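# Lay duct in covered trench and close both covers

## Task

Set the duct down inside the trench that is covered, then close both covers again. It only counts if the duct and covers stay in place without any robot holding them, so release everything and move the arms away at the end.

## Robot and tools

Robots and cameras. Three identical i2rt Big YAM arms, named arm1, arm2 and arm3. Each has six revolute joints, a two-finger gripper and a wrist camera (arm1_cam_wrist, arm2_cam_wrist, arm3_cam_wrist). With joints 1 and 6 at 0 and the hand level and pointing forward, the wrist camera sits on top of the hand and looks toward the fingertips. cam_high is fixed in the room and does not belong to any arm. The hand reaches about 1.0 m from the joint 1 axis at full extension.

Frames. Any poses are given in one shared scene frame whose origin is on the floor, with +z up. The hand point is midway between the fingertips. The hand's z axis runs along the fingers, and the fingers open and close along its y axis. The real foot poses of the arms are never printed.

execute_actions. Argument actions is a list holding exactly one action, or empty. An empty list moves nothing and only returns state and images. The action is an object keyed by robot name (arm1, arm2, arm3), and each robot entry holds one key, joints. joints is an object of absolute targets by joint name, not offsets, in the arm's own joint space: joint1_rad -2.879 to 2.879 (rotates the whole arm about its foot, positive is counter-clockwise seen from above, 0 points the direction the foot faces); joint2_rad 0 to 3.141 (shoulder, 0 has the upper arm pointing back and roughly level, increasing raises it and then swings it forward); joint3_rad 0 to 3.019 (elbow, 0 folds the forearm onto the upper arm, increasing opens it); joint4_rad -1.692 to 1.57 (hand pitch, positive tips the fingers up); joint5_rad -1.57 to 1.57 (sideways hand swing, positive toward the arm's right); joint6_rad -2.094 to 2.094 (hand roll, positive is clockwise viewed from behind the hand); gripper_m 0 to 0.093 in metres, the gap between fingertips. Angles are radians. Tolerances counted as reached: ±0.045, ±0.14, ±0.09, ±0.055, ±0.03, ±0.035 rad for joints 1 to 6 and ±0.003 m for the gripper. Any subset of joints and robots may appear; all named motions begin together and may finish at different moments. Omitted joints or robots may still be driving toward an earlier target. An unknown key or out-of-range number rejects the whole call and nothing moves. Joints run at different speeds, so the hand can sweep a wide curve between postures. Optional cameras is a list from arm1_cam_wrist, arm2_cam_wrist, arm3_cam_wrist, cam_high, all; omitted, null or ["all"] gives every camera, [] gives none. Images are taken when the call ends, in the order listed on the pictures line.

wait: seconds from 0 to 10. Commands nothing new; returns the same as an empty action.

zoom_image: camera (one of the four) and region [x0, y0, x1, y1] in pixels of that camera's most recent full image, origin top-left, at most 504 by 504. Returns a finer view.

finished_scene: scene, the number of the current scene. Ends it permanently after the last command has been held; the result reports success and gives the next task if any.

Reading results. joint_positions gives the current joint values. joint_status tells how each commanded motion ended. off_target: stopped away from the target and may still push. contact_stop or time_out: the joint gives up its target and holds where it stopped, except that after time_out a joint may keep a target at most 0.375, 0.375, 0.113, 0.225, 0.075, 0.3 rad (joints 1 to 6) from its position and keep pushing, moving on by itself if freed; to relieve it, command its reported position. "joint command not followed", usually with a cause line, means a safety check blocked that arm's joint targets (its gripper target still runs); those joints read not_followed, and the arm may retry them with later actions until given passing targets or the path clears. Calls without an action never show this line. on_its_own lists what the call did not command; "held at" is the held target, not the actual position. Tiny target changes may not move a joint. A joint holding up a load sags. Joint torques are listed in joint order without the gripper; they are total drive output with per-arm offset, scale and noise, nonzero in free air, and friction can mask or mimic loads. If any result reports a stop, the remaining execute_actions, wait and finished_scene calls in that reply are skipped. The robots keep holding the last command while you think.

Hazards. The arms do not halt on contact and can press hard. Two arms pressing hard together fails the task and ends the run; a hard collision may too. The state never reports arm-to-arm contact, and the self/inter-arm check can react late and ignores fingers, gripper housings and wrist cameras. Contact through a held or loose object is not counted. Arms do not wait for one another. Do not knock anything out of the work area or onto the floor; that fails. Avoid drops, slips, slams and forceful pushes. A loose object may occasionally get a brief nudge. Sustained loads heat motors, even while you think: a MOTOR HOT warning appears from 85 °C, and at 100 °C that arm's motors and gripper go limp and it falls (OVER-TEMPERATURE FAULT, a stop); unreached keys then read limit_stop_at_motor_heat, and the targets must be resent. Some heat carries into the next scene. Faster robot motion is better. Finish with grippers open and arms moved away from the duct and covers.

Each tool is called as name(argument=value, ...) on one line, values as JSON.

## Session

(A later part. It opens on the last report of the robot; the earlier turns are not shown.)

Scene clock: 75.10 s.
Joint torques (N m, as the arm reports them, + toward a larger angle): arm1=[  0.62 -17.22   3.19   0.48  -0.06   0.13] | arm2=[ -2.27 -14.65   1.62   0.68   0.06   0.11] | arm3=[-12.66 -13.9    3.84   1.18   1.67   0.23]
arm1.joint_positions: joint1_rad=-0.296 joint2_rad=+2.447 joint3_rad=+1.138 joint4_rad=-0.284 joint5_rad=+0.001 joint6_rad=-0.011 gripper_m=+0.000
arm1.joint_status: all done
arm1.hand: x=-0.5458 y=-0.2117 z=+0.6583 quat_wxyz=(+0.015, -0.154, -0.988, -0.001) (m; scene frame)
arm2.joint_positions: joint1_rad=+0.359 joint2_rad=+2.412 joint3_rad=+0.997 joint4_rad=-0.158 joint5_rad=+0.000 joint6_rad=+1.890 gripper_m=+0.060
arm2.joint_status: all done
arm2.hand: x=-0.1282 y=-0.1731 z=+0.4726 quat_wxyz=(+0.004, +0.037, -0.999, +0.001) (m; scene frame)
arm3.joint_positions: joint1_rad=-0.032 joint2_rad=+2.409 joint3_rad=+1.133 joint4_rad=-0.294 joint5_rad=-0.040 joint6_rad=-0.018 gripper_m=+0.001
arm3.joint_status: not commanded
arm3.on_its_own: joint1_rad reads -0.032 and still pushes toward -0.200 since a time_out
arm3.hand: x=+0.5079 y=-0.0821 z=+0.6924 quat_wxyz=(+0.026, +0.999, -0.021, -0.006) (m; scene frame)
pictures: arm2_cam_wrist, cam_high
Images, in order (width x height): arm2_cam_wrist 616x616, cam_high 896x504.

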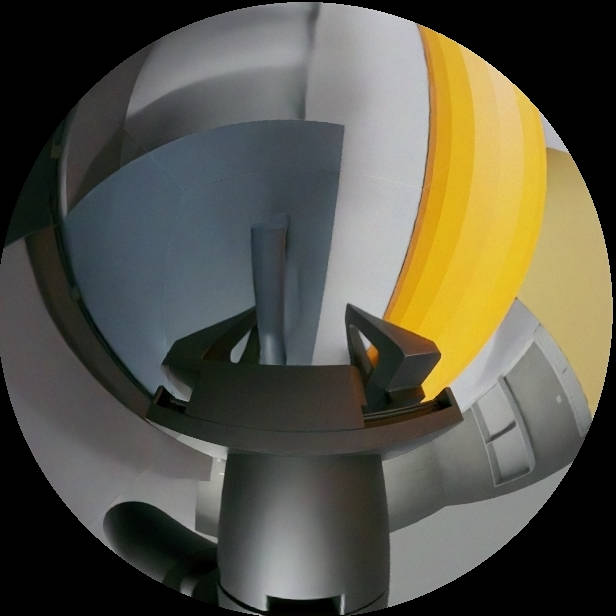

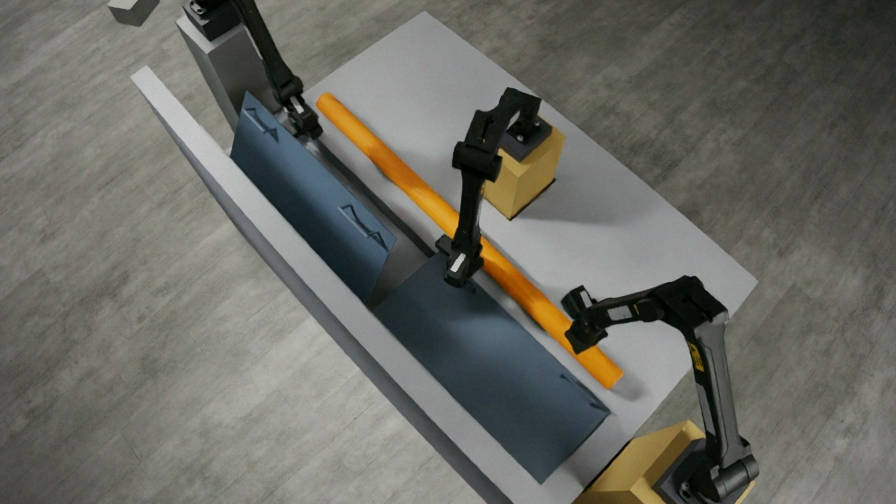

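execute_actions(actions=[{"arm2":{"joints":{"gripper_m":0}}}], cameras=[])

execute_actions(actions=[{"arm2":{"joints":{"joint2_rad":2.15,"joint3_rad":1.0,"joint4_rad":-0.4}}}], cameras=[])

execute_actions(actions=[{"arm2":{"joints":{"joint2_rad":2.0,"joint3_rad":1.15,"joint4_rad":-0.7}}}], cameras=[])

execute_actions(actions=[{"arm2":{"joints":{"joint1_rad":0.3,"joint2_rad":2.0,"joint3_rad":1.4,"joint4_rad":-1.08}}}], cameras=[])

Scene clock: 75.90 s.
Joint torques (N m, as the arm reports them, + toward a larger angle): arm1=[  0.73 -17.04   3.23   0.41  -0.05   0.12] | arm2=[ -1.45 -14.8   -0.01   0.    -0.03  -0.45] | arm3=[-12.7  -13.94   3.84   1.16   1.67   0.22]
arm1.joint_positions: joint1_rad=-0.296 joint2_rad=+2.447 joint3_rad=+1.138 joint4_rad=-0.284 joint5_rad=+0.001 joint6_rad=-0.011 gripper_m=+0.000
arm1.joint_status: not commanded
arm1.hand: x=-0.5458 y=-0.2117 z=+0.6583 quat_wxyz=(+0.015, -0.154, -0.988, -0.001) (m; scene frame)
arm2.joint_positions: joint1_rad=+0.351 joint2_rad=+2.412 joint3_rad=+1.019 joint4_rad=-0.141 joint5_rad=+0.002 joint6_rad=+1.946 gripper_m=+0.007
arm2.joint_status: gripper_m off_target (ended at +0.007, target +0.000)
arm2.hand: x=-0.1314 y=-0.1551 z=+0.4741 quat_wxyz=(+0.010, +0.005, -1.000, -0.017) (m; scene frame)
arm3.joint_positions: joint1_rad=-0.032 joint2_rad=+2.409 joint3_rad=+1.133 joint4_rad=-0.294 joint5_rad=-0.040 joint6_rad=-0.018 gripper_m=+0.001
arm3.joint_status: not commanded
arm3.on_its_own: joint1_rad reads -0.032 and still pushes toward -0.200 since a time_out
arm3.hand: x=+0.5079 y=-0.0821 z=+0.6924 quat_wxyz=(+0.026, +0.999, -0.021, -0.006) (m; scene frame)
pictures: none
No camera images: the call's "cameras" was empty. Leave "cameras" out to get every camera's image.

Scene clock: 77.13 s.
Joint torques (N m, as the arm reports them, + toward a larger angle): arm1=[  0.63 -17.11   3.2    0.46  -0.04   0.14] | arm2=[ -0.79 -22.22   1.7   -1.21  -0.4   -0.43] | arm3=[-12.66 -13.95   3.83   1.17   1.67   0.23]
arm1.joint_positions: joint1_rad=-0.296 joint2_rad=+2.447 joint3_rad=+1.138 joint4_rad=-0.284 joint5_rad=+0.001 joint6_rad=-0.011 gripper_m=+0.000
arm1.joint_status: not commanded
arm1.hand: x=-0.5458 y=-0.2117 z=+0.6583 quat_wxyz=(+0.015, -0.154, -0.988, -0.001) (m; scene frame)
arm2.joint_positions: joint1_rad=+0.343 joint2_rad=+2.227 joint3_rad=+1.017 joint4_rad=-0.360 joint5_rad=+0.011 joint6_rad=+1.943 gripper_m=+0.007
arm2.joint_status: all done
arm2.hand: x=-0.1318 y=-0.1388 z=+0.5493 quat_wxyz=(-0.001, +0.002, -1.000, -0.002) (m; scene frame)
arm3.joint_positions: joint1_rad=-0.032 joint2_rad=+2.409 joint3_rad=+1.133 joint4_rad=-0.294 joint5_rad=-0.040 joint6_rad=-0.018 gripper_m=+0.001
arm3.joint_status: not commanded
arm3.on_its_own: joint1_rad reads -0.032 and still pushes toward -0.200 since a time_out
arm3.hand: x=+0.5079 y=-0.0821 z=+0.6924 quat_wxyz=(+0.026, +0.999, -0.021, -0.006) (m; scene frame)
pictures: none
No camera images: the call's "cameras" was empty. Leave "cameras" out to get every camera's image.

Scene clock: 79.37 s.
Joint torques (N m, as the arm reports them, + toward a larger angle): arm1=[  0.61 -17.1    3.17   0.45  -0.05   0.13] | arm2=[  0.9  -26.11   7.37  -2.2   -0.69  -0.24] | arm3=[-12.7  -13.92   3.84   1.17   1.67   0.22]
arm1.joint_positions: joint1_rad=-0.296 joint2_rad=+2.447 joint3_rad=+1.138 joint4_rad=-0.284 joint5_rad=+0.001 joint6_rad=-0.011 gripper_m=+0.000
arm1.joint_status: not commanded
arm1.hand: x=-0.5458 y=-0.2117 z=+0.6583 quat_wxyz=(+0.015, -0.154, -0.988, -0.001) (m; scene frame)
arm2.joint_positions: joint1_rad=+0.324 joint2_rad=+2.116 joint3_rad=+1.121 joint4_rad=-0.641 joint5_rad=+0.018 joint6_rad=+1.926 gripper_m=+0.007
arm2.joint_status: joint4_rad time_out (moved -0.281 of -0.340); the others done
arm2.on_its_own: joint4_rad reads -0.641 and still pushes toward -0.700 since a time_out
arm2.hand: x=-0.1317 y=-0.1104 z=+0.6168 quat_wxyz=(-0.016, +0.002, -0.999, +0.028) (m; scene frame)
arm3.joint_positions: joint1_rad=-0.032 joint2_rad=+2.409 joint3_rad=+1.133 joint4_rad=-0.294 joint5_rad=-0.040 joint6_rad=-0.018 gripper_m=+0.001
arm3.joint_status: not commanded
arm3.on_its_own: joint1_rad reads -0.032 and still pushes toward -0.200 since a time_out
arm3.hand: x=+0.5079 y=-0.0821 z=+0.6924 quat_wxyz=(+0.026, +0.999, -0.021, -0.006) (m; scene frame)
pictures: none
No camera images: the call's "cameras" was empty. Leave "cameras" out to get every camera's image.

not run: a stop came earlier in this reply.

execute_actions(actions=[{"arm2":{"joints":{"joint1_rad":0.3,"joint2_rad":2.02,"joint3_rad":1.45,"joint4_rad":-1.12}}}], cameras=[])

Scene clock: 82.10 s.
Joint torques (N m, as the arm reports them, + toward a larger angle): arm1=[  0.76 -17.16   3.22   0.47  -0.05   0.13] | arm2=[  0.01 -27.64  12.7   -3.22   0.21   0.15] | arm3=[-12.69 -13.92   3.84   1.17   1.67   0.22]
arm1.joint_positions: joint1_rad=-0.296 joint2_rad=+2.447 joint3_rad=+1.138 joint4_rad=-0.284 joint5_rad=+0.001 joint6_rad=-0.011 gripper_m=+0.000
arm1.joint_status: not commanded
arm1.hand: x=-0.5458 y=-0.2117 z=+0.6583 quat_wxyz=(+0.015, -0.154, -0.988, -0.001) (m; scene frame)
arm2.joint_positions: joint1_rad=+0.288 joint2_rad=+2.131 joint3_rad=+1.376 joint4_rad=-1.043 joint5_rad=-0.004 joint6_rad=+1.888 gripper_m=+0.007
arm2.joint_status: joint4_rad time_out (moved -0.402 of -0.479); the others done
arm2.on_its_own: joint4_rad reads -1.043 and still pushes toward -1.120 since a time_out
arm2.hand: x=-0.1299 y=-0.0724 z=+0.6774 quat_wxyz=(-0.030, +0.002, -0.994, +0.109) (m; scene frame)
arm3.joint_positions: joint1_rad=-0.032 joint2_rad=+2.409 joint3_rad=+1.133 joint4_rad=-0.294 joint5_rad=-0.040 joint6_rad=-0.018 gripper_m=+0.001
arm3.joint_status: not commanded
arm3.on_its_own: joint1_rad reads -0.032 and still pushes toward -0.200 since a time_out
arm3.hand: x=+0.5079 y=-0.0821 z=+0.6924 quat_wxyz=(+0.026, +0.999, -0.021, -0.006) (m; scene frame)
pictures: none
No camera images: the call's "cameras" was empty. Leave "cameras" out to get every camera's image.

execute_actions(actions=[{"arm2":{"joints":{"joint1_rad":0.27,"joint2_rad":2.08,"joint3_rad":1.75,"joint4_rad":-1.42}}}], cameras=[])

Scene clock: 84.53 s.
Joint torques (N m, as the arm reports them, + toward a larger angle): arm1=[  0.63 -17.08   3.2    0.42  -0.05   0.13] | arm2=[ -0.12 -31.11  15.77  -3.32   0.37   0.47] | arm3=[-12.62 -13.89   3.85   1.17   1.67   0.22]
arm1.joint_positions: joint1_rad=-0.296 joint2_rad=+2.447 joint3_rad=+1.138 joint4_rad=-0.284 joint5_rad=+0.001 joint6_rad=-0.011 gripper_m=+0.000
arm1.joint_status: not commanded
arm1.hand: x=-0.5458 y=-0.2117 z=+0.6583 quat_wxyz=(+0.015, -0.154, -0.988, -0.001) (m; scene frame)
arm2.joint_positions: joint1_rad=+0.259 joint2_rad=+2.206 joint3_rad=+1.653 joint4_rad=-1.347 joint5_rad=-0.008 joint6_rad=+1.856 gripper_m=+0.007
arm2.joint_status: joint3_rad time_out (moved +0.276 of +0.374); joint4_rad time_out (moved -0.304 of -0.377); the others done
arm2.on_its_own: joint3_rad reads +1.653 and still pushes toward +1.750 since a time_out; joint4_rad reads -1.347 and still pushes toward -1.420 since a time_out
arm2.hand: x=-0.1286 y=-0.0269 z=+0.7251 quat_wxyz=(-0.039, +0.004, -0.987, +0.159) (m; scene frame)
arm3.joint_positions: joint1_rad=-0.032 joint2_rad=+2.409 joint3_rad=+1.133 joint4_rad=-0.294 joint5_rad=-0.040 joint6_rad=-0.018 gripper_m=+0.001
arm3.joint_status: not commanded
arm3.on_its_own: joint1_rad reads -0.032 and still pushes toward -0.200 since a time_out
arm3.hand: x=+0.5079 y=-0.0821 z=+0.6924 quat_wxyz=(+0.026, +0.999, -0.021, -0.006) (m; scene frame)
pictures: none
No camera images: the call's "cameras" was empty. Leave "cameras" out to get every camera's image.

Now sweep arm1 in while arm2 continues.

execute_actions(actions=[{"arm1":{"joints":{"joint1_rad":0.25}},"arm2":{"joints":{"joint2_rad":2.1,"joint3_rad":1.87,"joint4_rad":-1.48}}}], cameras=["cam_high","arm1_cam_wrist"])

Scene clock: 87.23 s.
Joint torques (N m, as the arm reports them, + toward a larger angle): arm1=[ 15.81 -17.07   2.89   0.23  -1.07  -0.42] | arm2=[  2.04 -32.92  11.29  -4.86  -0.55   0.6 ] | arm3=[-12.67 -13.95   3.85   1.16   1.67   0.22]
arm1.joint_positions: joint1_rad=+0.091 joint2_rad=+2.442 joint3_rad=+1.143 joint4_rad=-0.278 joint5_rad=+0.031 joint6_rad=+0.046 gripper_m=+0.000
arm1.joint_status: joint1_rad time_out (moved +0.387 of +0.546)
arm1.on_its_own: joint1_rad reads +0.091 and still pushes toward +0.250 since a time_out
arm1.hand: x=-0.5168 y=-0.0449 z=+0.6609 quat_wxyz=(+0.006, +0.011, -1.000, +0.015) (m; scene frame)
arm2.joint_positions: joint1_rad=+0.235 joint2_rad=+2.230 joint3_rad=+1.835 joint4_rad=-1.360 joint5_rad=+0.015 joint6_rad=+1.843 gripper_m=+0.007
arm2.joint_status: joint4_rad time_out (moved -0.014 of -0.133); the others done
arm2.on_its_own: joint4_rad reads -1.360 and still pushes toward -1.480 since a time_out
arm2.hand: x=-0.1303 y=+0.0434 z=+0.7628 quat_wxyz=(-0.028, -0.001, -0.996, +0.088) (m; scene frame)
arm3.joint_positions: joint1_rad=-0.032 joint2_rad=+2.409 joint3_rad=+1.133 joint4_rad=-0.294 joint5_rad=-0.040 joint6_rad=-0.018 gripper_m=+0.001
arm3.joint_status: not commanded
arm3.on_its_own: joint1_rad reads -0.032 and still pushes toward -0.200 since a time_out
arm3.hand: x=+0.5079 y=-0.0821 z=+0.6924 quat_wxyz=(+0.026, +0.999, -0.021, -0.006) (m; scene frame)
pictures: arm1_cam_wrist, cam_high
Images, in order (width x height): arm1_cam_wrist 616x616, cam_high 896x504.

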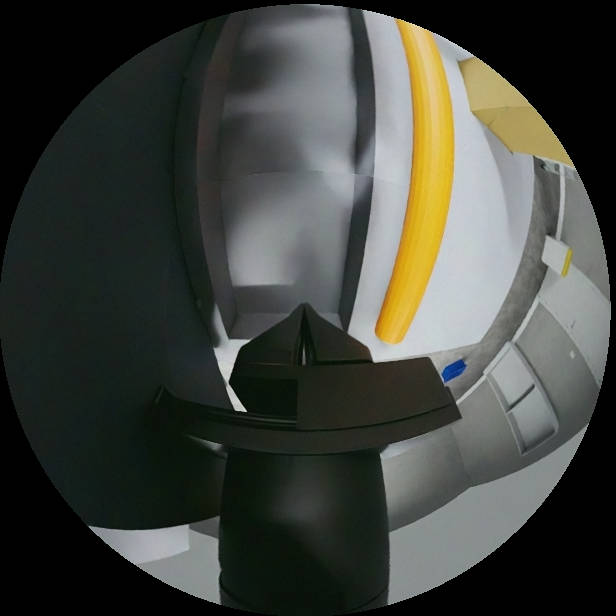

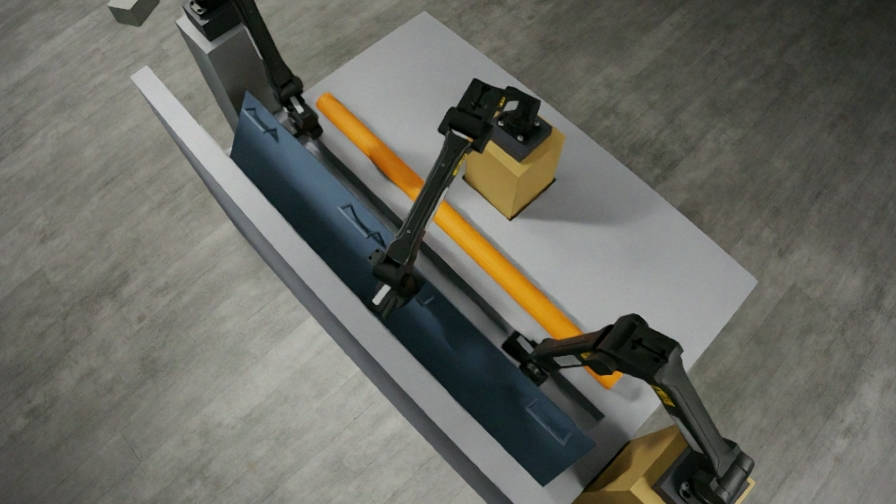

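execute_actions(actions=[{"arm1":{"joints":{"joint1_rad":0.15}},"arm2":{"joints":{"gripper_m":0.06,"joint3_rad":1.83,"joint4_rad":-1.36}}}], cameras=[])

execute_actions(actions=[{"arm2":{"joints":{"joint2_rad":1.7,"joint3_rad":1.3,"joint4_rad":-1.2}}}], cameras=[])

execute_actions(actions=[{"arm2":{"joints":{"joint1_rad":0.0,"joint2_rad":1.9,"joint3_rad":0.72,"joint4_rad":-0.4,"joint6_rad":1.57,"gripper_m":0.09}}}], cameras=["arm2_cam_wrist","cam_high"])

Scene clock: 89.33 s.
Joint torques (N m, as the arm reports them, + toward a larger angle): arm1=[  6.83 -16.83   2.91   0.18  -0.75  -0.45] | arm2=[ -0.69 -17.75   9.98   0.53  -0.04   0.12] | arm3=[-12.7  -13.88   3.84   1.18   1.67   0.22]
arm1.joint_positions: joint1_rad=+0.088 joint2_rad=+2.442 joint3_rad=+1.143 joint4_rad=-0.278 joint5_rad=+0.022 joint6_rad=+0.049 gripper_m=+0.000
arm1.joint_status: joint1_rad time_out (moved -0.003 of +0.059)
arm1.on_its_own: joint1_rad reads +0.088 and still pushes toward +0.150 since a time_out
arm1.hand: x=-0.5166 y=-0.0446 z=+0.6609 quat_wxyz=(+0.006, +0.008, -1.000, +0.011) (m; scene frame)
arm2.joint_positions: joint1_rad=+0.264 joint2_rad=+2.067 joint3_rad=+1.819 joint4_rad=-1.368 joint5_rad=+0.003 joint6_rad=+1.889 gripper_m=+0.060
arm2.joint_status: all done
arm2.hand: x=-0.1507 y=+0.0439 z=+0.8552 quat_wxyz=(-0.004, -0.010, -1.000, +0.022) (m; scene frame)
arm3.joint_positions: joint1_rad=-0.032 joint2_rad=+2.409 joint3_rad=+1.133 joint4_rad=-0.294 joint5_rad=-0.040 joint6_rad=-0.018 gripper_m=+0.001
arm3.joint_status: not commanded
arm3.on_its_own: joint1_rad reads -0.032 and still pushes toward -0.200 since a time_out
arm3.hand: x=+0.5079 y=-0.0821 z=+0.6924 quat_wxyz=(+0.026, +0.999, -0.021, -0.006) (m; scene frame)
pictures: none
No camera images: the call's "cameras" was empty. Leave "cameras" out to get every camera's image.

not run: a stop came earlier in this reply.

not run: a stop came earlier in this reply.

execute_actions(actions=[{"arm2":{"joints":{"joint2_rad":1.7,"joint3_rad":1.3,"joint4_rad":-1.2}}}], cameras=[])

execute_actions(actions=[{"arm2":{"joints":{"joint1_rad":0.0,"joint2_rad":1.9,"joint3_rad":0.72,"joint4_rad":-0.4,"joint6_rad":1.57,"gripper_m":0.09}}}], cameras=["arm2_cam_wrist","cam_high"])

Scene clock: 90.83 s.
Joint torques (N m, as the arm reports them, + toward a larger angle): arm1=[  6.99 -17.01   2.94   0.23  -0.75  -0.46] | arm2=[ -0.7  -12.68   8.95   0.63  -0.05   0.11] | arm3=[-12.68 -13.88   3.85   1.16   1.67   0.22]
arm1.joint_positions: joint1_rad=+0.088 joint2_rad=+2.442 joint3_rad=+1.143 joint4_rad=-0.278 joint5_rad=+0.022 joint6_rad=+0.049 gripper_m=+0.000
arm1.joint_status: not commanded
arm1.on_its_own: joint1_rad reads +0.088 and still pushes toward +0.150 since a time_out
arm1.hand: x=-0.5166 y=-0.0446 z=+0.6609 quat_wxyz=(+0.006, +0.008, -1.000, +0.011) (m; scene frame)
arm2.joint_positions: joint1_rad=+0.264 joint2_rad=+1.680 joint3_rad=+1.297 joint4_rad=-1.209 joint5_rad=+0.003 joint6_rad=+1.890 gripper_m=+0.060
arm2.joint_status: all done
arm2.hand: x=-0.1090 y=-0.0913 z=+0.8744 quat_wxyz=(+0.000, -0.010, -1.000, +0.010) (m; scene frame)
arm3.joint_positions: joint1_rad=-0.032 joint2_rad=+2.409 joint3_rad=+1.133 joint4_rad=-0.294 joint5_rad=-0.040 joint6_rad=-0.018 gripper_m=+0.001
arm3.joint_status: not commanded
arm3.on_its_own: joint1_rad reads -0.032 and still pushes toward -0.200 since a time_out
arm3.hand: x=+0.5079 y=-0.0821 z=+0.6924 quat_wxyz=(+0.026, +0.999, -0.021, -0.006) (m; scene frame)
pictures: none
No camera images: the call's "cameras" was empty. Leave "cameras" out to get every camera's image.

Scene clock: 92.27 s.
Joint torques (N m, as the arm reports them, + toward a larger angle): arm1=[  6.92 -17.01   3.02   0.27  -0.74  -0.44] | arm2=[ -0.13 -12.33   3.2    0.65   0.    -0.13] | arm3=[-12.71 -13.93   3.85   1.17   1.68   0.22]
arm1.joint_positions: joint1_rad=+0.088 joint2_rad=+2.442 joint3_rad=+1.143 joint4_rad=-0.278 joint5_rad=+0.022 joint6_rad=+0.049 gripper_m=+0.000
arm1.joint_status: not commanded
arm1.on_its_own: joint1_rad reads +0.088 and still pushes toward +0.150 since a time_out
arm1.hand: x=-0.5166 y=-0.0446 z=+0.6609 quat_wxyz=(+0.006, +0.008, -1.000, +0.011) (m; scene frame)
arm2.joint_positions: joint1_rad=-0.013 joint2_rad=+1.910 joint3_rad=+0.721 joint4_rad=-0.410 joint5_rad=+0.001 joint6_rad=+1.581 gripper_m=+0.090
arm2.joint_status: all done
arm2.hand: x=+0.0222 y=-0.2029 z=+0.6271 quat_wxyz=(+0.003, +0.005, -1.000, +0.014) (m; scene frame)
arm3.joint_positions: joint1_rad=-0.032 joint2_rad=+2.409 joint3_rad=+1.133 joint4_rad=-0.294 joint5_rad=-0.040 joint6_rad=-0.018 gripper_m=+0.001
arm3.joint_status: not commanded
arm3.on_its_own: joint1_rad reads -0.032 and still pushes toward -0.200 since a time_out
arm3.hand: x=+0.5079 y=-0.0821 z=+0.6924 quat_wxyz=(+0.026, +0.999, -0.021, -0.006) (m; scene frame)
pictures: arm2_cam_wrist, cam_high
Images, in order (width x height): arm2_cam_wrist 616x616, cam_high 896x504.

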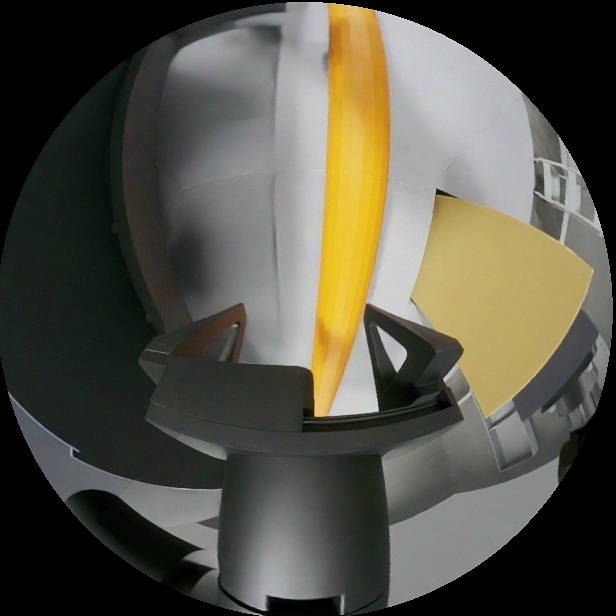

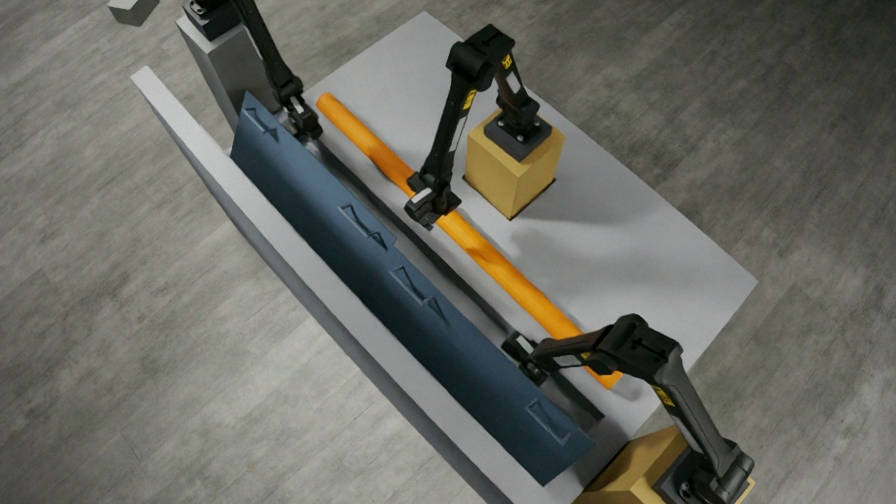

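execute_actions(actions=[{"arm2":{"joints":{"joint2_rad":2.2,"joint3_rad":0.72,"joint4_rad":-0.1}}}], cameras=[])

execute_actions(actions=[{"arm2":{"joints":{"joint2_rad":2.4,"joint3_rad":0.75,"joint4_rad":0.07}}}], cameras=["arm2_cam_wrist"])

Scene clock: 93.43 s.
Joint torques (N m, as the arm reports them, + toward a larger angle): arm1=[  6.81 -16.82   2.91   0.2   -0.76  -0.46] | arm2=[ -0.09 -10.47   1.23   1.18   0.03  -0.09] | arm3=[-12.6  -13.89   3.84   1.18   1.67   0.23]
arm1.joint_positions: joint1_rad=+0.088 joint2_rad=+2.442 joint3_rad=+1.143 joint4_rad=-0.278 joint5_rad=+0.022 joint6_rad=+0.049 gripper_m=+0.000
arm1.joint_status: not commanded
arm1.on_its_own: joint1_rad reads +0.088 and still pushes toward +0.150 since a time_out
arm1.hand: x=-0.5166 y=-0.0446 z=+0.6609 quat_wxyz=(+0.006, +0.008, -1.000, +0.011) (m; scene frame)
arm2.joint_positions: joint1_rad=-0.013 joint2_rad=+2.184 joint3_rad=+0.716 joint4_rad=-0.123 joint5_rad=+0.001 joint6_rad=+1.580 gripper_m=+0.090
arm2.joint_status: all done
arm2.hand: x=+0.0217 y=-0.2208 z=+0.5378 quat_wxyz=(+0.004, +0.006, -1.000, +0.010) (m; scene frame)
arm3.joint_positions: joint1_rad=-0.032 joint2_rad=+2.409 joint3_rad=+1.133 joint4_rad=-0.294 joint5_rad=-0.040 joint6_rad=-0.018 gripper_m=+0.001
arm3.joint_status: not commanded
arm3.on_its_own: joint1_rad reads -0.032 and still pushes toward -0.200 since a time_out
arm3.hand: x=+0.5079 y=-0.0821 z=+0.6924 quat_wxyz=(+0.026, +0.999, -0.021, -0.006) (m; scene frame)
pictures: none
No camera images: the call's "cameras" was empty. Leave "cameras" out to get every camera's image.

Scene clock: 94.97 s.
Joint torques (N m, as the arm reports them, + toward a larger angle): arm1=[  6.84 -17.     2.97   0.27  -0.76  -0.46] | arm2=[ -0.16 -11.2   -0.41   0.12   0.04  -0.07] | arm3=[-12.67 -13.89   3.84   1.17   1.67   0.22]
arm1.joint_positions: joint1_rad=+0.088 joint2_rad=+2.442 joint3_rad=+1.143 joint4_rad=-0.278 joint5_rad=+0.022 joint6_rad=+0.049 gripper_m=+0.000
arm1.joint_status: not commanded
arm1.on_its_own: joint1_rad reads +0.088 and still pushes toward +0.150 since a time_out
arm1.hand: x=-0.5166 y=-0.0446 z=+0.6609 quat_wxyz=(+0.006, +0.008, -1.000, +0.011) (m; scene frame)
arm2.joint_positions: joint1_rad=-0.013 joint2_rad=+2.383 joint3_rad=+0.747 joint4_rad=+0.075 joint5_rad=+0.000 joint6_rad=+1.577 gripper_m=+0.090
arm2.joint_status: all done
arm2.hand: x=+0.0213 y=-0.2292 z=+0.4770 quat_wxyz=(+0.004, +0.007, -1.000, -0.005) (m; scene frame)
arm3.joint_positions: joint1_rad=-0.032 joint2_rad=+2.409 joint3_rad=+1.133 joint4_rad=-0.294 joint5_rad=-0.040 joint6_rad=-0.018 gripper_m=+0.001
arm3.joint_status: not commanded
arm3.on_its_own: joint1_rad reads -0.032 and still pushes toward -0.200 since a time_out
arm3.hand: x=+0.5079 y=-0.0821 z=+0.6924 quat_wxyz=(+0.026, +0.999, -0.021, -0.006) (m; scene frame)
pictures: arm2_cam_wrist
Images, in order (width x height): arm2_cam_wrist 616x616.

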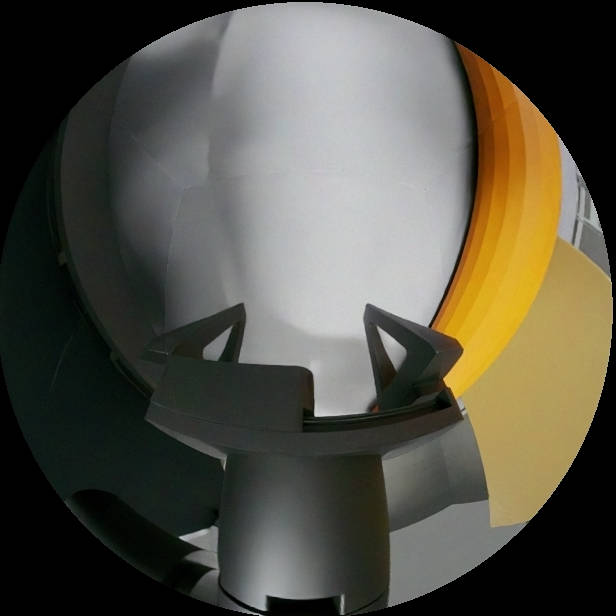

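execute_actions(actions=[{"arm2":{"joints":{"joint2_rad":2.15,"joint3_rad":0.75,"joint4_rad":-0.17}}}], cameras=[])

execute_actions(actions=[{"arm2":{"joints":{"joint2_rad":2.12,"joint3_rad":0.54,"joint4_rad":0.02}}}], cameras=["arm2_cam_wrist","cam_high"])

Scene clock: 96.23 s.
Joint torques (N m, as the arm reports them, + toward a larger angle): arm1=[  6.75 -16.9    2.96   0.29  -0.76  -0.45] | arm2=[ -0.07 -11.11   1.62   0.06   0.05  -0.07] | arm3=[-12.63 -13.92   3.86   1.17   1.67   0.22]
arm1.joint_positions: joint1_rad=+0.088 joint2_rad=+2.442 joint3_rad=+1.143 joint4_rad=-0.278 joint5_rad=+0.022 joint6_rad=+0.049 gripper_m=+0.000
arm1.joint_status: not commanded
arm1.on_its_own: joint1_rad reads +0.088 and still pushes toward +0.150 since a time_out
arm1.hand: x=-0.5166 y=-0.0446 z=+0.6609 quat_wxyz=(+0.006, +0.008, -1.000, +0.011) (m; scene frame)
arm2.joint_positions: joint1_rad=-0.013 joint2_rad=+2.131 joint3_rad=+0.752 joint4_rad=-0.161 joint5_rad=+0.000 joint6_rad=+1.577 gripper_m=+0.090
arm2.joint_status: all done
arm2.hand: x=+0.0212 y=-0.1897 z=+0.5567 quat_wxyz=(+0.004, +0.007, -1.000, -0.015) (m; scene frame)
arm3.joint_positions: joint1_rad=-0.032 joint2_rad=+2.409 joint3_rad=+1.133 joint4_rad=-0.294 joint5_rad=-0.040 joint6_rad=-0.018 gripper_m=+0.001
arm3.joint_status: not commanded
arm3.on_its_own: joint1_rad reads -0.032 and still pushes toward -0.200 since a time_out
arm3.hand: x=+0.5079 y=-0.0821 z=+0.6924 quat_wxyz=(+0.026, +0.999, -0.021, -0.006) (m; scene frame)
pictures: none
No camera images: the call's "cameras" was empty. Leave "cameras" out to get every camera's image.

Scene clock: 97.27 s.
Joint torques (N m, as the arm reports them, + toward a larger angle): arm1=[  6.68 -16.88   2.94   0.28  -0.75  -0.46] | arm2=[ -0.04 -10.58   0.03   0.65   0.05  -0.07] | arm3=[-12.7  -13.94   3.84   1.17   1.67   0.23]
arm1.joint_positions: joint1_rad=+0.088 joint2_rad=+2.442 joint3_rad=+1.143 joint4_rad=-0.278 joint5_rad=+0.022 joint6_rad=+0.049 gripper_m=+0.000
arm1.joint_status: not commanded
arm1.on_its_own: joint1_rad reads +0.088 and still pushes toward +0.150 since a time_out
arm1.hand: x=-0.5166 y=-0.0446 z=+0.6609 quat_wxyz=(+0.006, +0.008, -1.000, +0.011) (m; scene frame)
arm2.joint_positions: joint1_rad=-0.013 joint2_rad=+2.125 joint3_rad=+0.537 joint4_rad=+0.011 joint5_rad=+0.000 joint6_rad=+1.577 gripper_m=+0.090
arm2.joint_status: all done
arm2.hand: x=+0.0230 y=-0.2797 z=+0.5514 quat_wxyz=(+0.004, +0.007, -1.000, +0.004) (m; scene frame)
arm3.joint_positions: joint1_rad=-0.032 joint2_rad=+2.409 joint3_rad=+1.133 joint4_rad=-0.294 joint5_rad=-0.040 joint6_rad=-0.018 gripper_m=+0.001
arm3.joint_status: not commanded
arm3.on_its_own: joint1_rad reads -0.032 and still pushes toward -0.200 since a time_out
arm3.hand: x=+0.5079 y=-0.0821 z=+0.6924 quat_wxyz=(+0.026, +0.999, -0.021, -0.006) (m; scene frame)
pictures: arm2_cam_wrist, cam_high
Images, in order (width x height): arm2_cam_wrist 616x616, cam_high 896x504.

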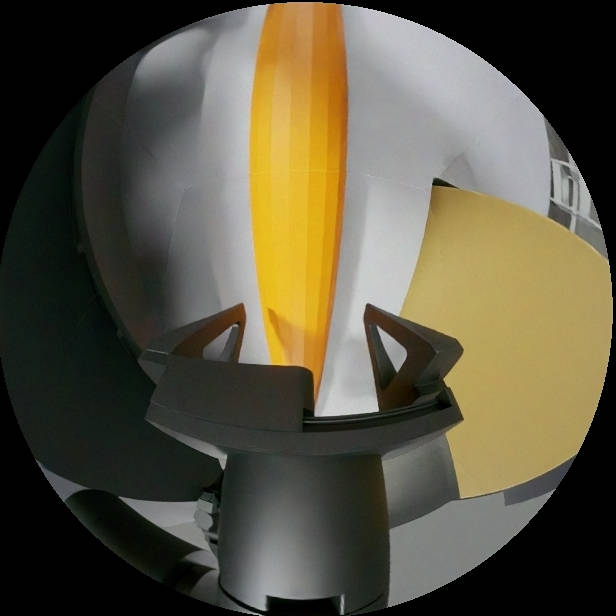

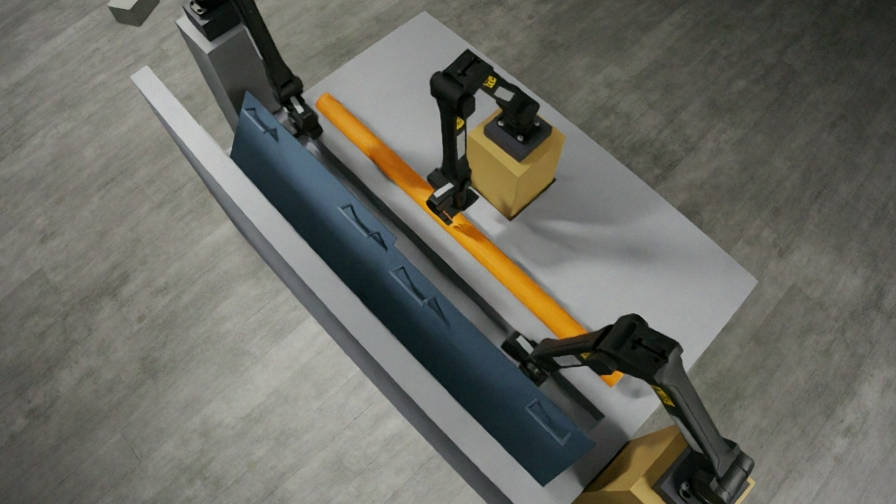

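execute_actions(actions=[{"arm2":{"joints":{"joint2_rad":2.28,"joint3_rad":0.58,"joint4_rad":0.11}}}], cameras=[])

execute_actions(actions=[{"arm2":{"joints":{"joint2_rad":2.42,"joint3_rad":0.65,"joint4_rad":0.18}}}], cameras=["arm2_cam_wrist"])

Scene clock: 98.43 s.
Joint torques (N m, as the arm reports them, + toward a larger angle): arm1=[  6.9  -16.94   2.94   0.23  -0.74  -0.45] | arm2=[-0.06 -8.13 -1.77  0.14  0.05 -0.08] | arm3=[-12.67 -13.93   3.82   1.17   1.67   0.22]
arm1.joint_positions: joint1_rad=+0.088 joint2_rad=+2.442 joint3_rad=+1.143 joint4_rad=-0.278 joint5_rad=+0.022 joint6_rad=+0.049 gripper_m=+0.000
arm1.joint_status: not commanded
arm1.on_its_own: joint1_rad reads +0.088 and still pushes toward +0.150 since a time_out
arm1.hand: x=-0.5166 y=-0.0446 z=+0.6609 quat_wxyz=(+0.006, +0.008, -1.000, +0.011) (m; scene frame)
arm2.joint_positions: joint1_rad=-0.013 joint2_rad=+2.249 joint3_rad=+0.593 joint4_rad=+0.119 joint5_rad=+0.000 joint6_rad=+1.577 gripper_m=+0.090
arm2.joint_status: all done
arm2.hand: x=+0.0224 y=-0.2623 z=+0.5189 quat_wxyz=(+0.004, +0.007, -1.000, -0.016) (m; scene frame)
arm3.joint_positions: joint1_rad=-0.032 joint2_rad=+2.409 joint3_rad=+1.133 joint4_rad=-0.294 joint5_rad=-0.040 joint6_rad=-0.018 gripper_m=+0.001
arm3.joint_status: not commanded
arm3.on_its_own: joint1_rad reads -0.032 and still pushes toward -0.200 since a time_out
arm3.hand: x=+0.5079 y=-0.0821 z=+0.6924 quat_wxyz=(+0.026, +0.999, -0.021, -0.006) (m; scene frame)
pictures: none
No camera images: the call's "cameras" was empty. Leave "cameras" out to get every camera's image.

Scene clock: 99.53 s.
Joint torques (N m, as the arm reports them, + toward a larger angle): arm1=[  6.91 -16.89   2.93   0.22  -0.76  -0.46] | arm2=[-0.12 -9.71 -2.03  0.21  0.05 -0.07] | arm3=[-12.61 -13.92   3.84   1.17   1.67   0.22]
arm1.joint_positions: joint1_rad=+0.088 joint2_rad=+2.442 joint3_rad=+1.143 joint4_rad=-0.278 joint5_rad=+0.022 joint6_rad=+0.049 gripper_m=+0.000
arm1.joint_status: not commanded
arm1.on_its_own: joint1_rad reads +0.088 and still pushes toward +0.150 since a time_out
arm1.hand: x=-0.5166 y=-0.0446 z=+0.6609 quat_wxyz=(+0.006, +0.008, -1.000, +0.011) (m; scene frame)
arm2.joint_positions: joint1_rad=-0.013 joint2_rad=+2.397 joint3_rad=+0.655 joint4_rad=+0.184 joint5_rad=+0.000 joint6_rad=+1.577 gripper_m=+0.090
arm2.joint_status: all done
arm2.hand: x=+0.0221 y=-0.2660 z=+0.4774 quat_wxyz=(+0.004, +0.007, -1.000, -0.006) (m; scene frame)
arm3.joint_positions: joint1_rad=-0.032 joint2_rad=+2.409 joint3_rad=+1.133 joint4_rad=-0.294 joint5_rad=-0.040 joint6_rad=-0.018 gripper_m=+0.001
arm3.joint_status: not commanded
arm3.on_its_own: joint1_rad reads -0.032 and still pushes toward -0.200 since a time_out
arm3.hand: x=+0.5079 y=-0.0821 z=+0.6924 quat_wxyz=(+0.026, +0.999, -0.021, -0.006) (m; scene frame)
pictures: arm2_cam_wrist
Images, in order (width x height): arm2_cam_wrist 616x616.

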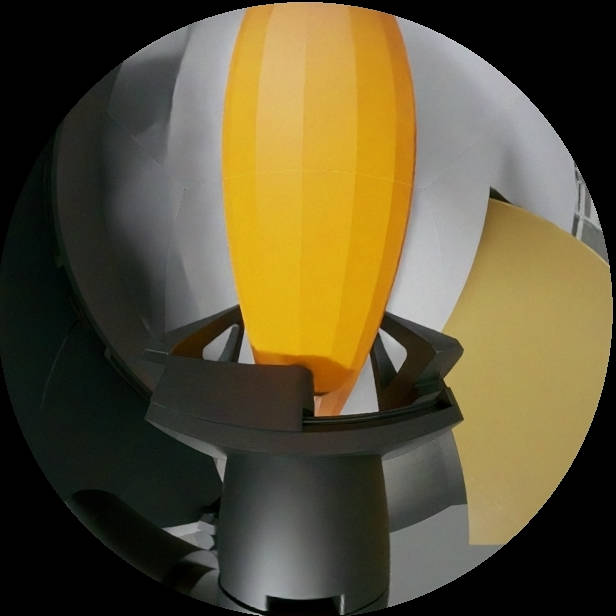

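execute_actions(actions=[{"arm2":{"joints":{"gripper_m":0.05}}}], cameras=[])

execute_actions(actions=[{"arm2":{"joints":{"gripper_m":0.05,"joint2_rad":2.33,"joint3_rad":0.9,"joint4_rad":-0.14}}}], cameras=[])

execute_actions(actions=[{"arm2":{"joints":{"gripper_m":0.05,"joint2_rad":2.36,"joint3_rad":1.16,"joint4_rad":-0.37}}}])

Scene clock: 100.37 s.
Joint torques (N m, as the arm reports them, + toward a larger angle): arm1=[  6.94 -16.83   2.95   0.19  -0.74  -0.45] | arm2=[-0.12 -9.84 -1.87  0.25  0.05 -0.1 ] | arm3=[-12.64 -13.93   3.84   1.17   1.67   0.22]
arm1.joint_positions: joint1_rad=+0.088 joint2_rad=+2.442 joint3_rad=+1.143 joint4_rad=-0.278 joint5_rad=+0.022 joint6_rad=+0.049 gripper_m=+0.000
arm1.joint_status: not commanded
arm1.on_its_own: joint1_rad reads +0.088 and still pushes toward +0.150 since a time_out
arm1.hand: x=-0.5166 y=-0.0446 z=+0.6609 quat_wxyz=(+0.006, +0.008, -1.000, +0.011) (m; scene frame)
arm2.joint_positions: joint1_rad=-0.013 joint2_rad=+2.400 joint3_rad=+0.652 joint4_rad=+0.182 joint5_rad=+0.000 joint6_rad=+1.579 gripper_m=+0.074
arm2.joint_status: gripper_m off_target (ended at +0.074, target +0.050)
arm2.hand: x=+0.0222 y=-0.2697 z=+0.4767 quat_wxyz=(+0.004, +0.006, -1.000, -0.002) (m; scene frame)
arm3.joint_positions: joint1_rad=-0.032 joint2_rad=+2.409 joint3_rad=+1.133 joint4_rad=-0.294 joint5_rad=-0.040 joint6_rad=-0.018 gripper_m=+0.001
arm3.joint_status: not commanded
arm3.on_its_own: joint1_rad reads -0.032 and still pushes toward -0.200 since a time_out
arm3.hand: x=+0.5079 y=-0.0821 z=+0.6924 quat_wxyz=(+0.026, +0.999, -0.021, -0.006) (m; scene frame)
pictures: none
No camera images: the call's "cameras" was empty. Leave "cameras" out to get every camera's image.

Scene clock: 101.53 s.
Joint torques (N m, as the arm reports them, + toward a larger angle): arm1=[  6.85 -17.1    2.99   0.28  -0.76  -0.46] | arm2=[ -0.04 -18.31   0.64   0.23   0.05  -0.07] | arm3=[-12.67 -13.87   3.84   1.17   1.67   0.23]
arm1.joint_positions: joint1_rad=+0.088 joint2_rad=+2.442 joint3_rad=+1.143 joint4_rad=-0.278 joint5_rad=+0.022 joint6_rad=+0.049 gripper_m=+0.000
arm1.joint_status: not commanded
arm1.on_its_own: joint1_rad reads +0.088 and still pushes toward +0.150 since a time_out
arm1.hand: x=-0.5166 y=-0.0446 z=+0.6609 quat_wxyz=(+0.006, +0.008, -1.000, +0.011) (m; scene frame)
arm2.joint_positions: joint1_rad=-0.013 joint2_rad=+2.378 joint3_rad=+0.901 joint4_rad=-0.141 joint5_rad=+0.000 joint6_rad=+1.578 gripper_m=+0.074
arm2.joint_status: gripper_m off_target (ended at +0.074, target +0.050); the others done
arm2.hand: x=+0.0204 y=-0.1839 z=+0.4798 quat_wxyz=(+0.004, +0.007, -1.000, +0.024) (m; scene frame)
arm3.joint_positions: joint1_rad=-0.032 joint2_rad=+2.409 joint3_rad=+1.133 joint4_rad=-0.294 joint5_rad=-0.040 joint6_rad=-0.018 gripper_m=+0.001
arm3.joint_status: not commanded
arm3.on_its_own: joint1_rad reads -0.032 and still pushes toward -0.200 since a time_out
arm3.hand: x=+0.5079 y=-0.0821 z=+0.6924 quat_wxyz=(+0.026, +0.999, -0.021, -0.006) (m; scene frame)
pictures: none
No camera images: the call's "cameras" was empty. Leave "cameras" out to get every camera's image.

Scene clock: 102.80 s.
Joint torques (N m, as the arm reports them, + toward a larger angle): arm1=[  6.78 -16.88   2.91   0.18  -0.76  -0.45] | arm2=[ -0.08 -19.98   4.14  -0.08  -0.05  -0.08] | arm3=[-12.67 -13.99   3.83   1.19   1.66   0.23]
arm1.joint_positions: joint1_rad=+0.088 joint2_rad=+2.442 joint3_rad=+1.143 joint4_rad=-0.278 joint5_rad=+0.022 joint6_rad=+0.049 gripper_m=+0.000
arm1.joint_status: not commanded
arm1.on_its_own: joint1_rad reads +0.088 and still pushes toward +0.150 since a time_out
arm1.hand: x=-0.5166 y=-0.0446 z=+0.6609 quat_wxyz=(+0.006, +0.008, -1.000, +0.011) (m; scene frame)
arm2.joint_positions: joint1_rad=-0.013 joint2_rad=+2.398 joint3_rad=+1.143 joint4_rad=-0.363 joint5_rad=+0.003 joint6_rad=+1.578 gripper_m=+0.074
arm2.joint_status: gripper_m off_target (ended at +0.074, target +0.050); the others done
arm2.hand: x=+0.0191 y=-0.0966 z=+0.4905 quat_wxyz=(+0.003, +0.007, -1.000, +0.024) (m; scene frame)
arm3.joint_positions: joint1_rad=-0.032 joint2_rad=+2.409 joint3_rad=+1.133 joint4_rad=-0.294 joint5_rad=-0.040 joint6_rad=-0.019 gripper_m=+0.001
arm3.joint_status: not commanded
arm3.on_its_own: joint1_rad reads -0.032 and still pushes toward -0.200 since a time_out
arm3.hand: x=+0.5079 y=-0.0821 z=+0.6924 quat_wxyz=(+0.026, +0.999, -0.021, -0.006) (m; scene frame)
pictures: arm1_cam_wrist, arm2_cam_wrist, arm3_cam_wrist, cam_high
Images, in order (width x height): arm1_cam_wrist 616x616, arm2_cam_wrist 616x616, arm3_cam_wrist 616x616, cam_high 896x504.

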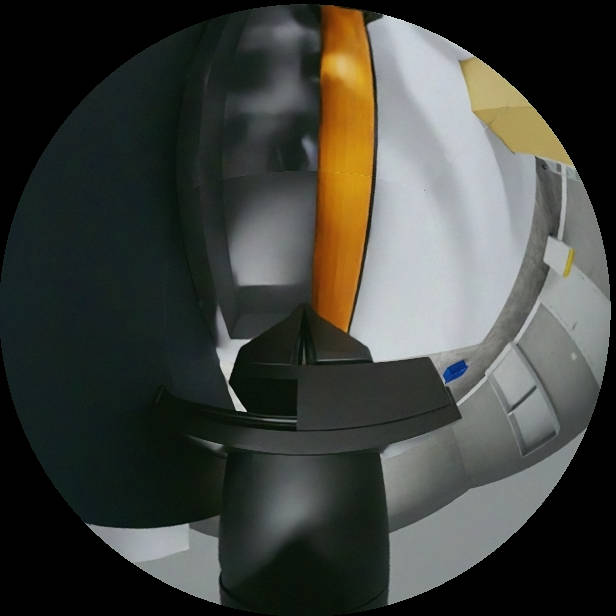

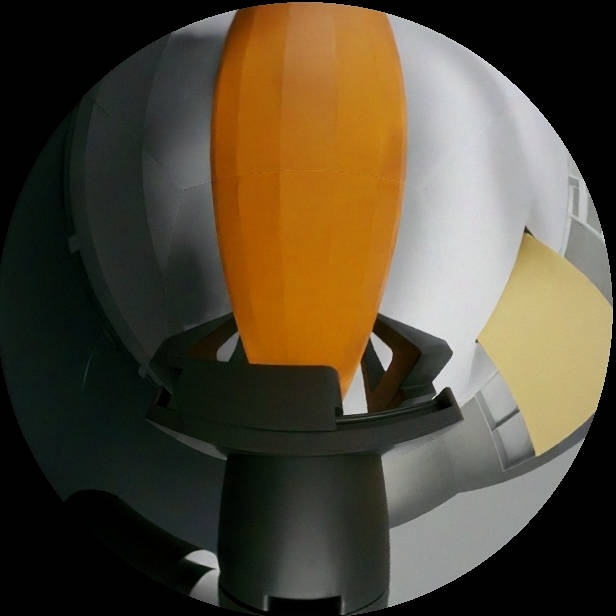

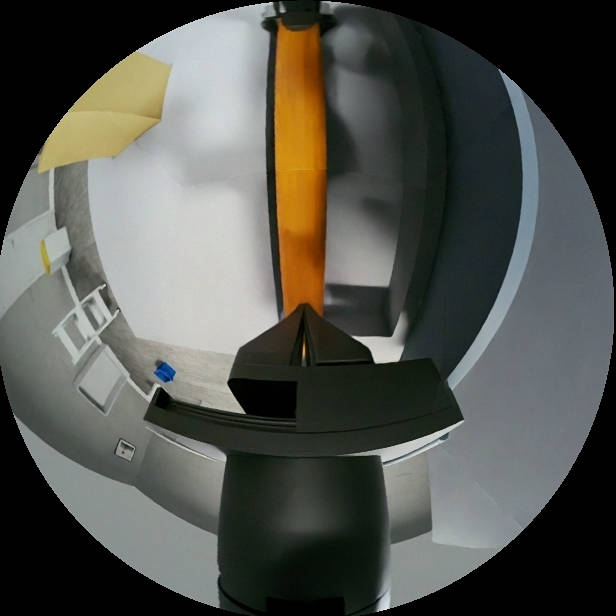

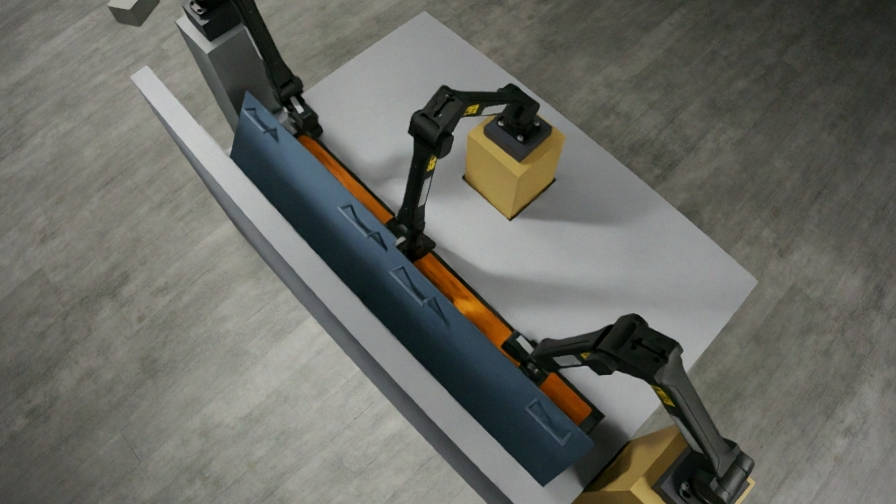

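execute_actions(actions=[{"arm2":{"joints":{"gripper_m":0.05,"joint2_rad":2.38,"joint3_rad":1.26,"joint4_rad":-0.46}}}], cameras=[])

execute_actions(actions=[{"arm2":{"joints":{"gripper_m":0.05,"joint2_rad":2.53,"joint3_rad":1.3,"joint4_rad":-0.35}}}])

Scene clock: 105.10 s.
Joint torques (N m, as the arm reports them, + toward a larger angle): arm1=[  6.87 -16.81   2.94   0.16  -0.75  -0.46] | arm2=[ -0.01 -20.7    6.72  -0.39  -0.05  -0.07] | arm3=[-12.59 -13.72   3.87   1.17   1.57   0.23]
arm1.joint_positions: joint1_rad=+0.088 joint2_rad=+2.442 joint3_rad=+1.143 joint4_rad=-0.278 joint5_rad=+0.022 joint6_rad=+0.049 gripper_m=+0.000
arm1.joint_status: not commanded
arm1.on_its_own: joint1_rad reads +0.088 and still pushes toward +0.150 since a time_out
arm1.hand: x=-0.5166 y=-0.0446 z=+0.6609 quat_wxyz=(+0.006, +0.008, -1.000, +0.011) (m; scene frame)
arm2.joint_positions: joint1_rad=-0.013 joint2_rad=+2.418 joint3_rad=+1.218 joint4_rad=-0.447 joint5_rad=+0.003 joint6_rad=+1.578 gripper_m=+0.074
arm2.joint_status: gripper_m off_target (ended at +0.074, target +0.050); the others done
arm2.hand: x=+0.0187 y=-0.0802 z=+0.4913 quat_wxyz=(+0.002, +0.007, -0.999, +0.039) (m; scene frame)
arm3.joint_positions: joint1_rad=-0.036 joint2_rad=+2.406 joint3_rad=+1.132 joint4_rad=-0.294 joint5_rad=-0.038 joint6_rad=-0.019 gripper_m=+0.001
arm3.joint_status: not commanded
arm3.on_its_own: joint1_rad reads -0.036 and still pushes toward -0.200 since a time_out
arm3.hand: x=+0.5073 y=-0.0801 z=+0.6934 quat_wxyz=(+0.025, +0.999, -0.022, -0.007) (m; scene frame)
pictures: none
No camera images: the call's "cameras" was empty. Leave "cameras" out to get every camera's image.

Scene clock: 106.20 s.
Joint torques (N m, as the arm reports them, + toward a larger angle): arm1=[  6.72 -16.9    2.92   0.25  -0.73  -0.45] | arm2=[  0.04 -21.92   3.84  -0.03  -0.03  -0.07] | arm3=[-12.39 -13.65   3.89   1.16   1.61   0.23]
arm1.joint_positions: joint1_rad=+0.088 joint2_rad=+2.442 joint3_rad=+1.143 joint4_rad=-0.278 joint5_rad=+0.022 joint6_rad=+0.049 gripper_m=+0.000
arm1.joint_status: not commanded
arm1.on_its_own: joint1_rad reads +0.088 and still pushes toward +0.150 since a time_out
arm1.hand: x=-0.5166 y=-0.0446 z=+0.6609 quat_wxyz=(+0.006, +0.008, -1.000, +0.011) (m; scene frame)
arm2.joint_positions: joint1_rad=-0.013 joint2_rad=+2.581 joint3_rad=+1.282 joint4_rad=-0.345 joint5_rad=+0.003 joint6_rad=+1.578 gripper_m=+0.074
arm2.joint_status: gripper_m off_target (ended at +0.074, target +0.050); the others done
arm2.hand: x=+0.0183 y=-0.0871 z=+0.4234 quat_wxyz=(+0.002, +0.007, -0.999, +0.037) (m; scene frame)
arm3.joint_positions: joint1_rad=-0.036 joint2_rad=+2.406 joint3_rad=+1.132 joint4_rad=-0.294 joint5_rad=-0.039 joint6_rad=-0.019 gripper_m=+0.001
arm3.joint_status: not commanded
arm3.on_its_own: joint1_rad reads -0.036 and still pushes toward -0.200 since a time_out
arm3.hand: x=+0.5073 y=-0.0803 z=+0.6934 quat_wxyz=(+0.026, +0.999, -0.022, -0.007) (m; scene frame)
pictures: arm1_cam_wrist, arm2_cam_wrist, arm3_cam_wrist, cam_high
Images, in order (width x height): arm1_cam_wrist 616x616, arm2_cam_wrist 616x616, arm3_cam_wrist 616x616, cam_high 896x504.

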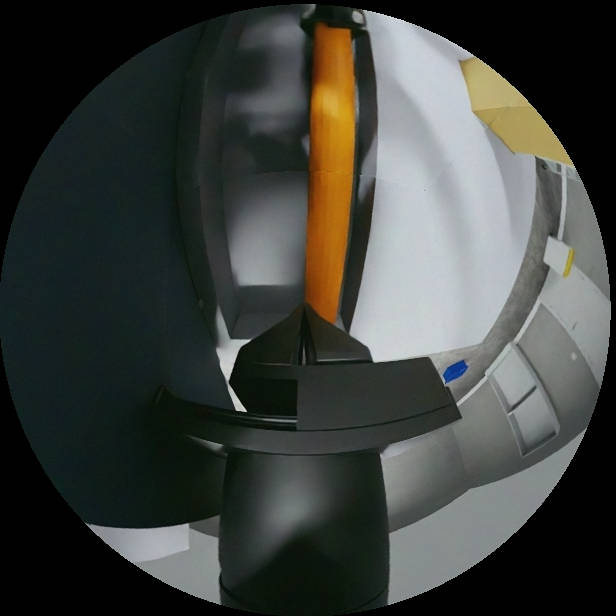

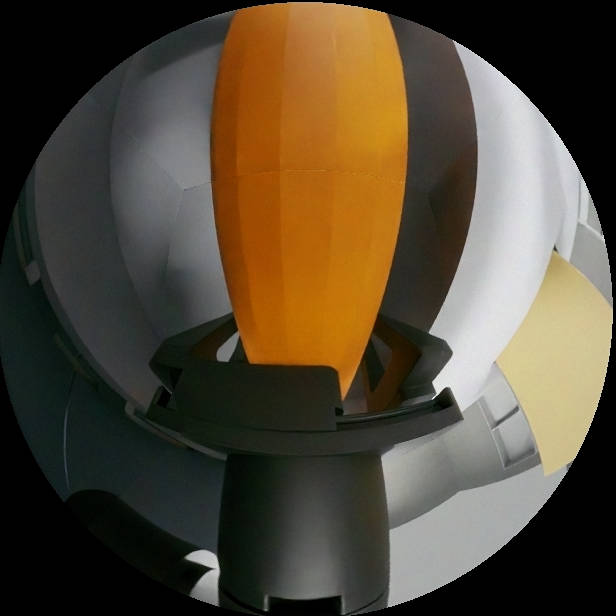

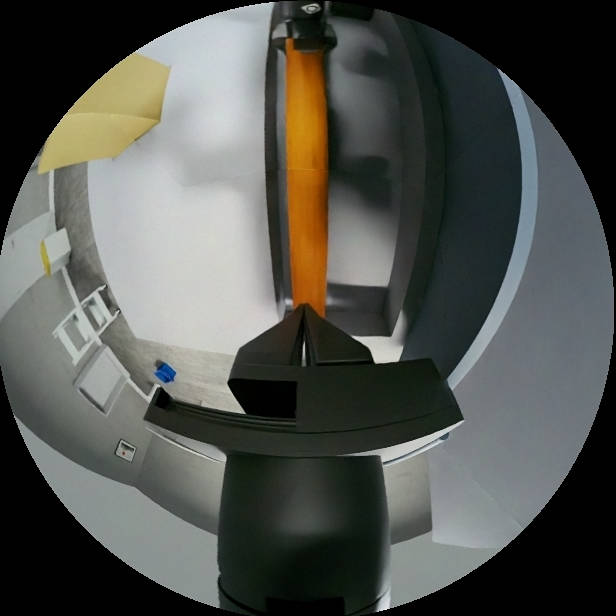

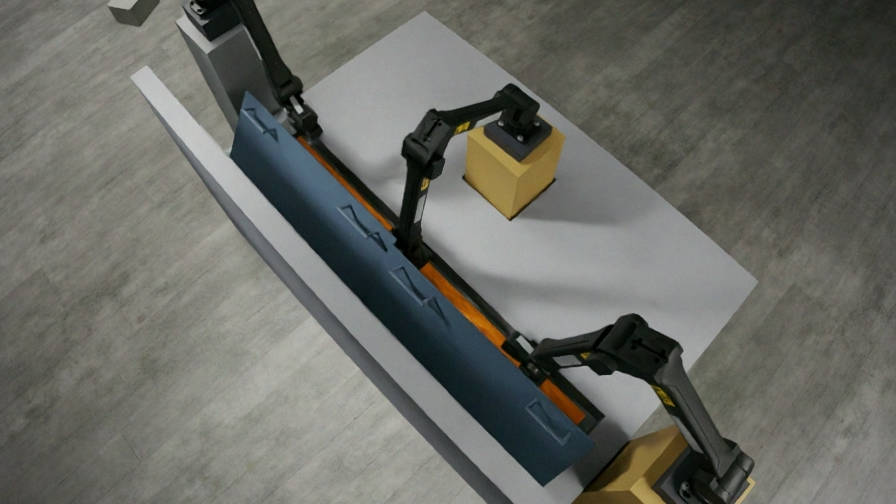

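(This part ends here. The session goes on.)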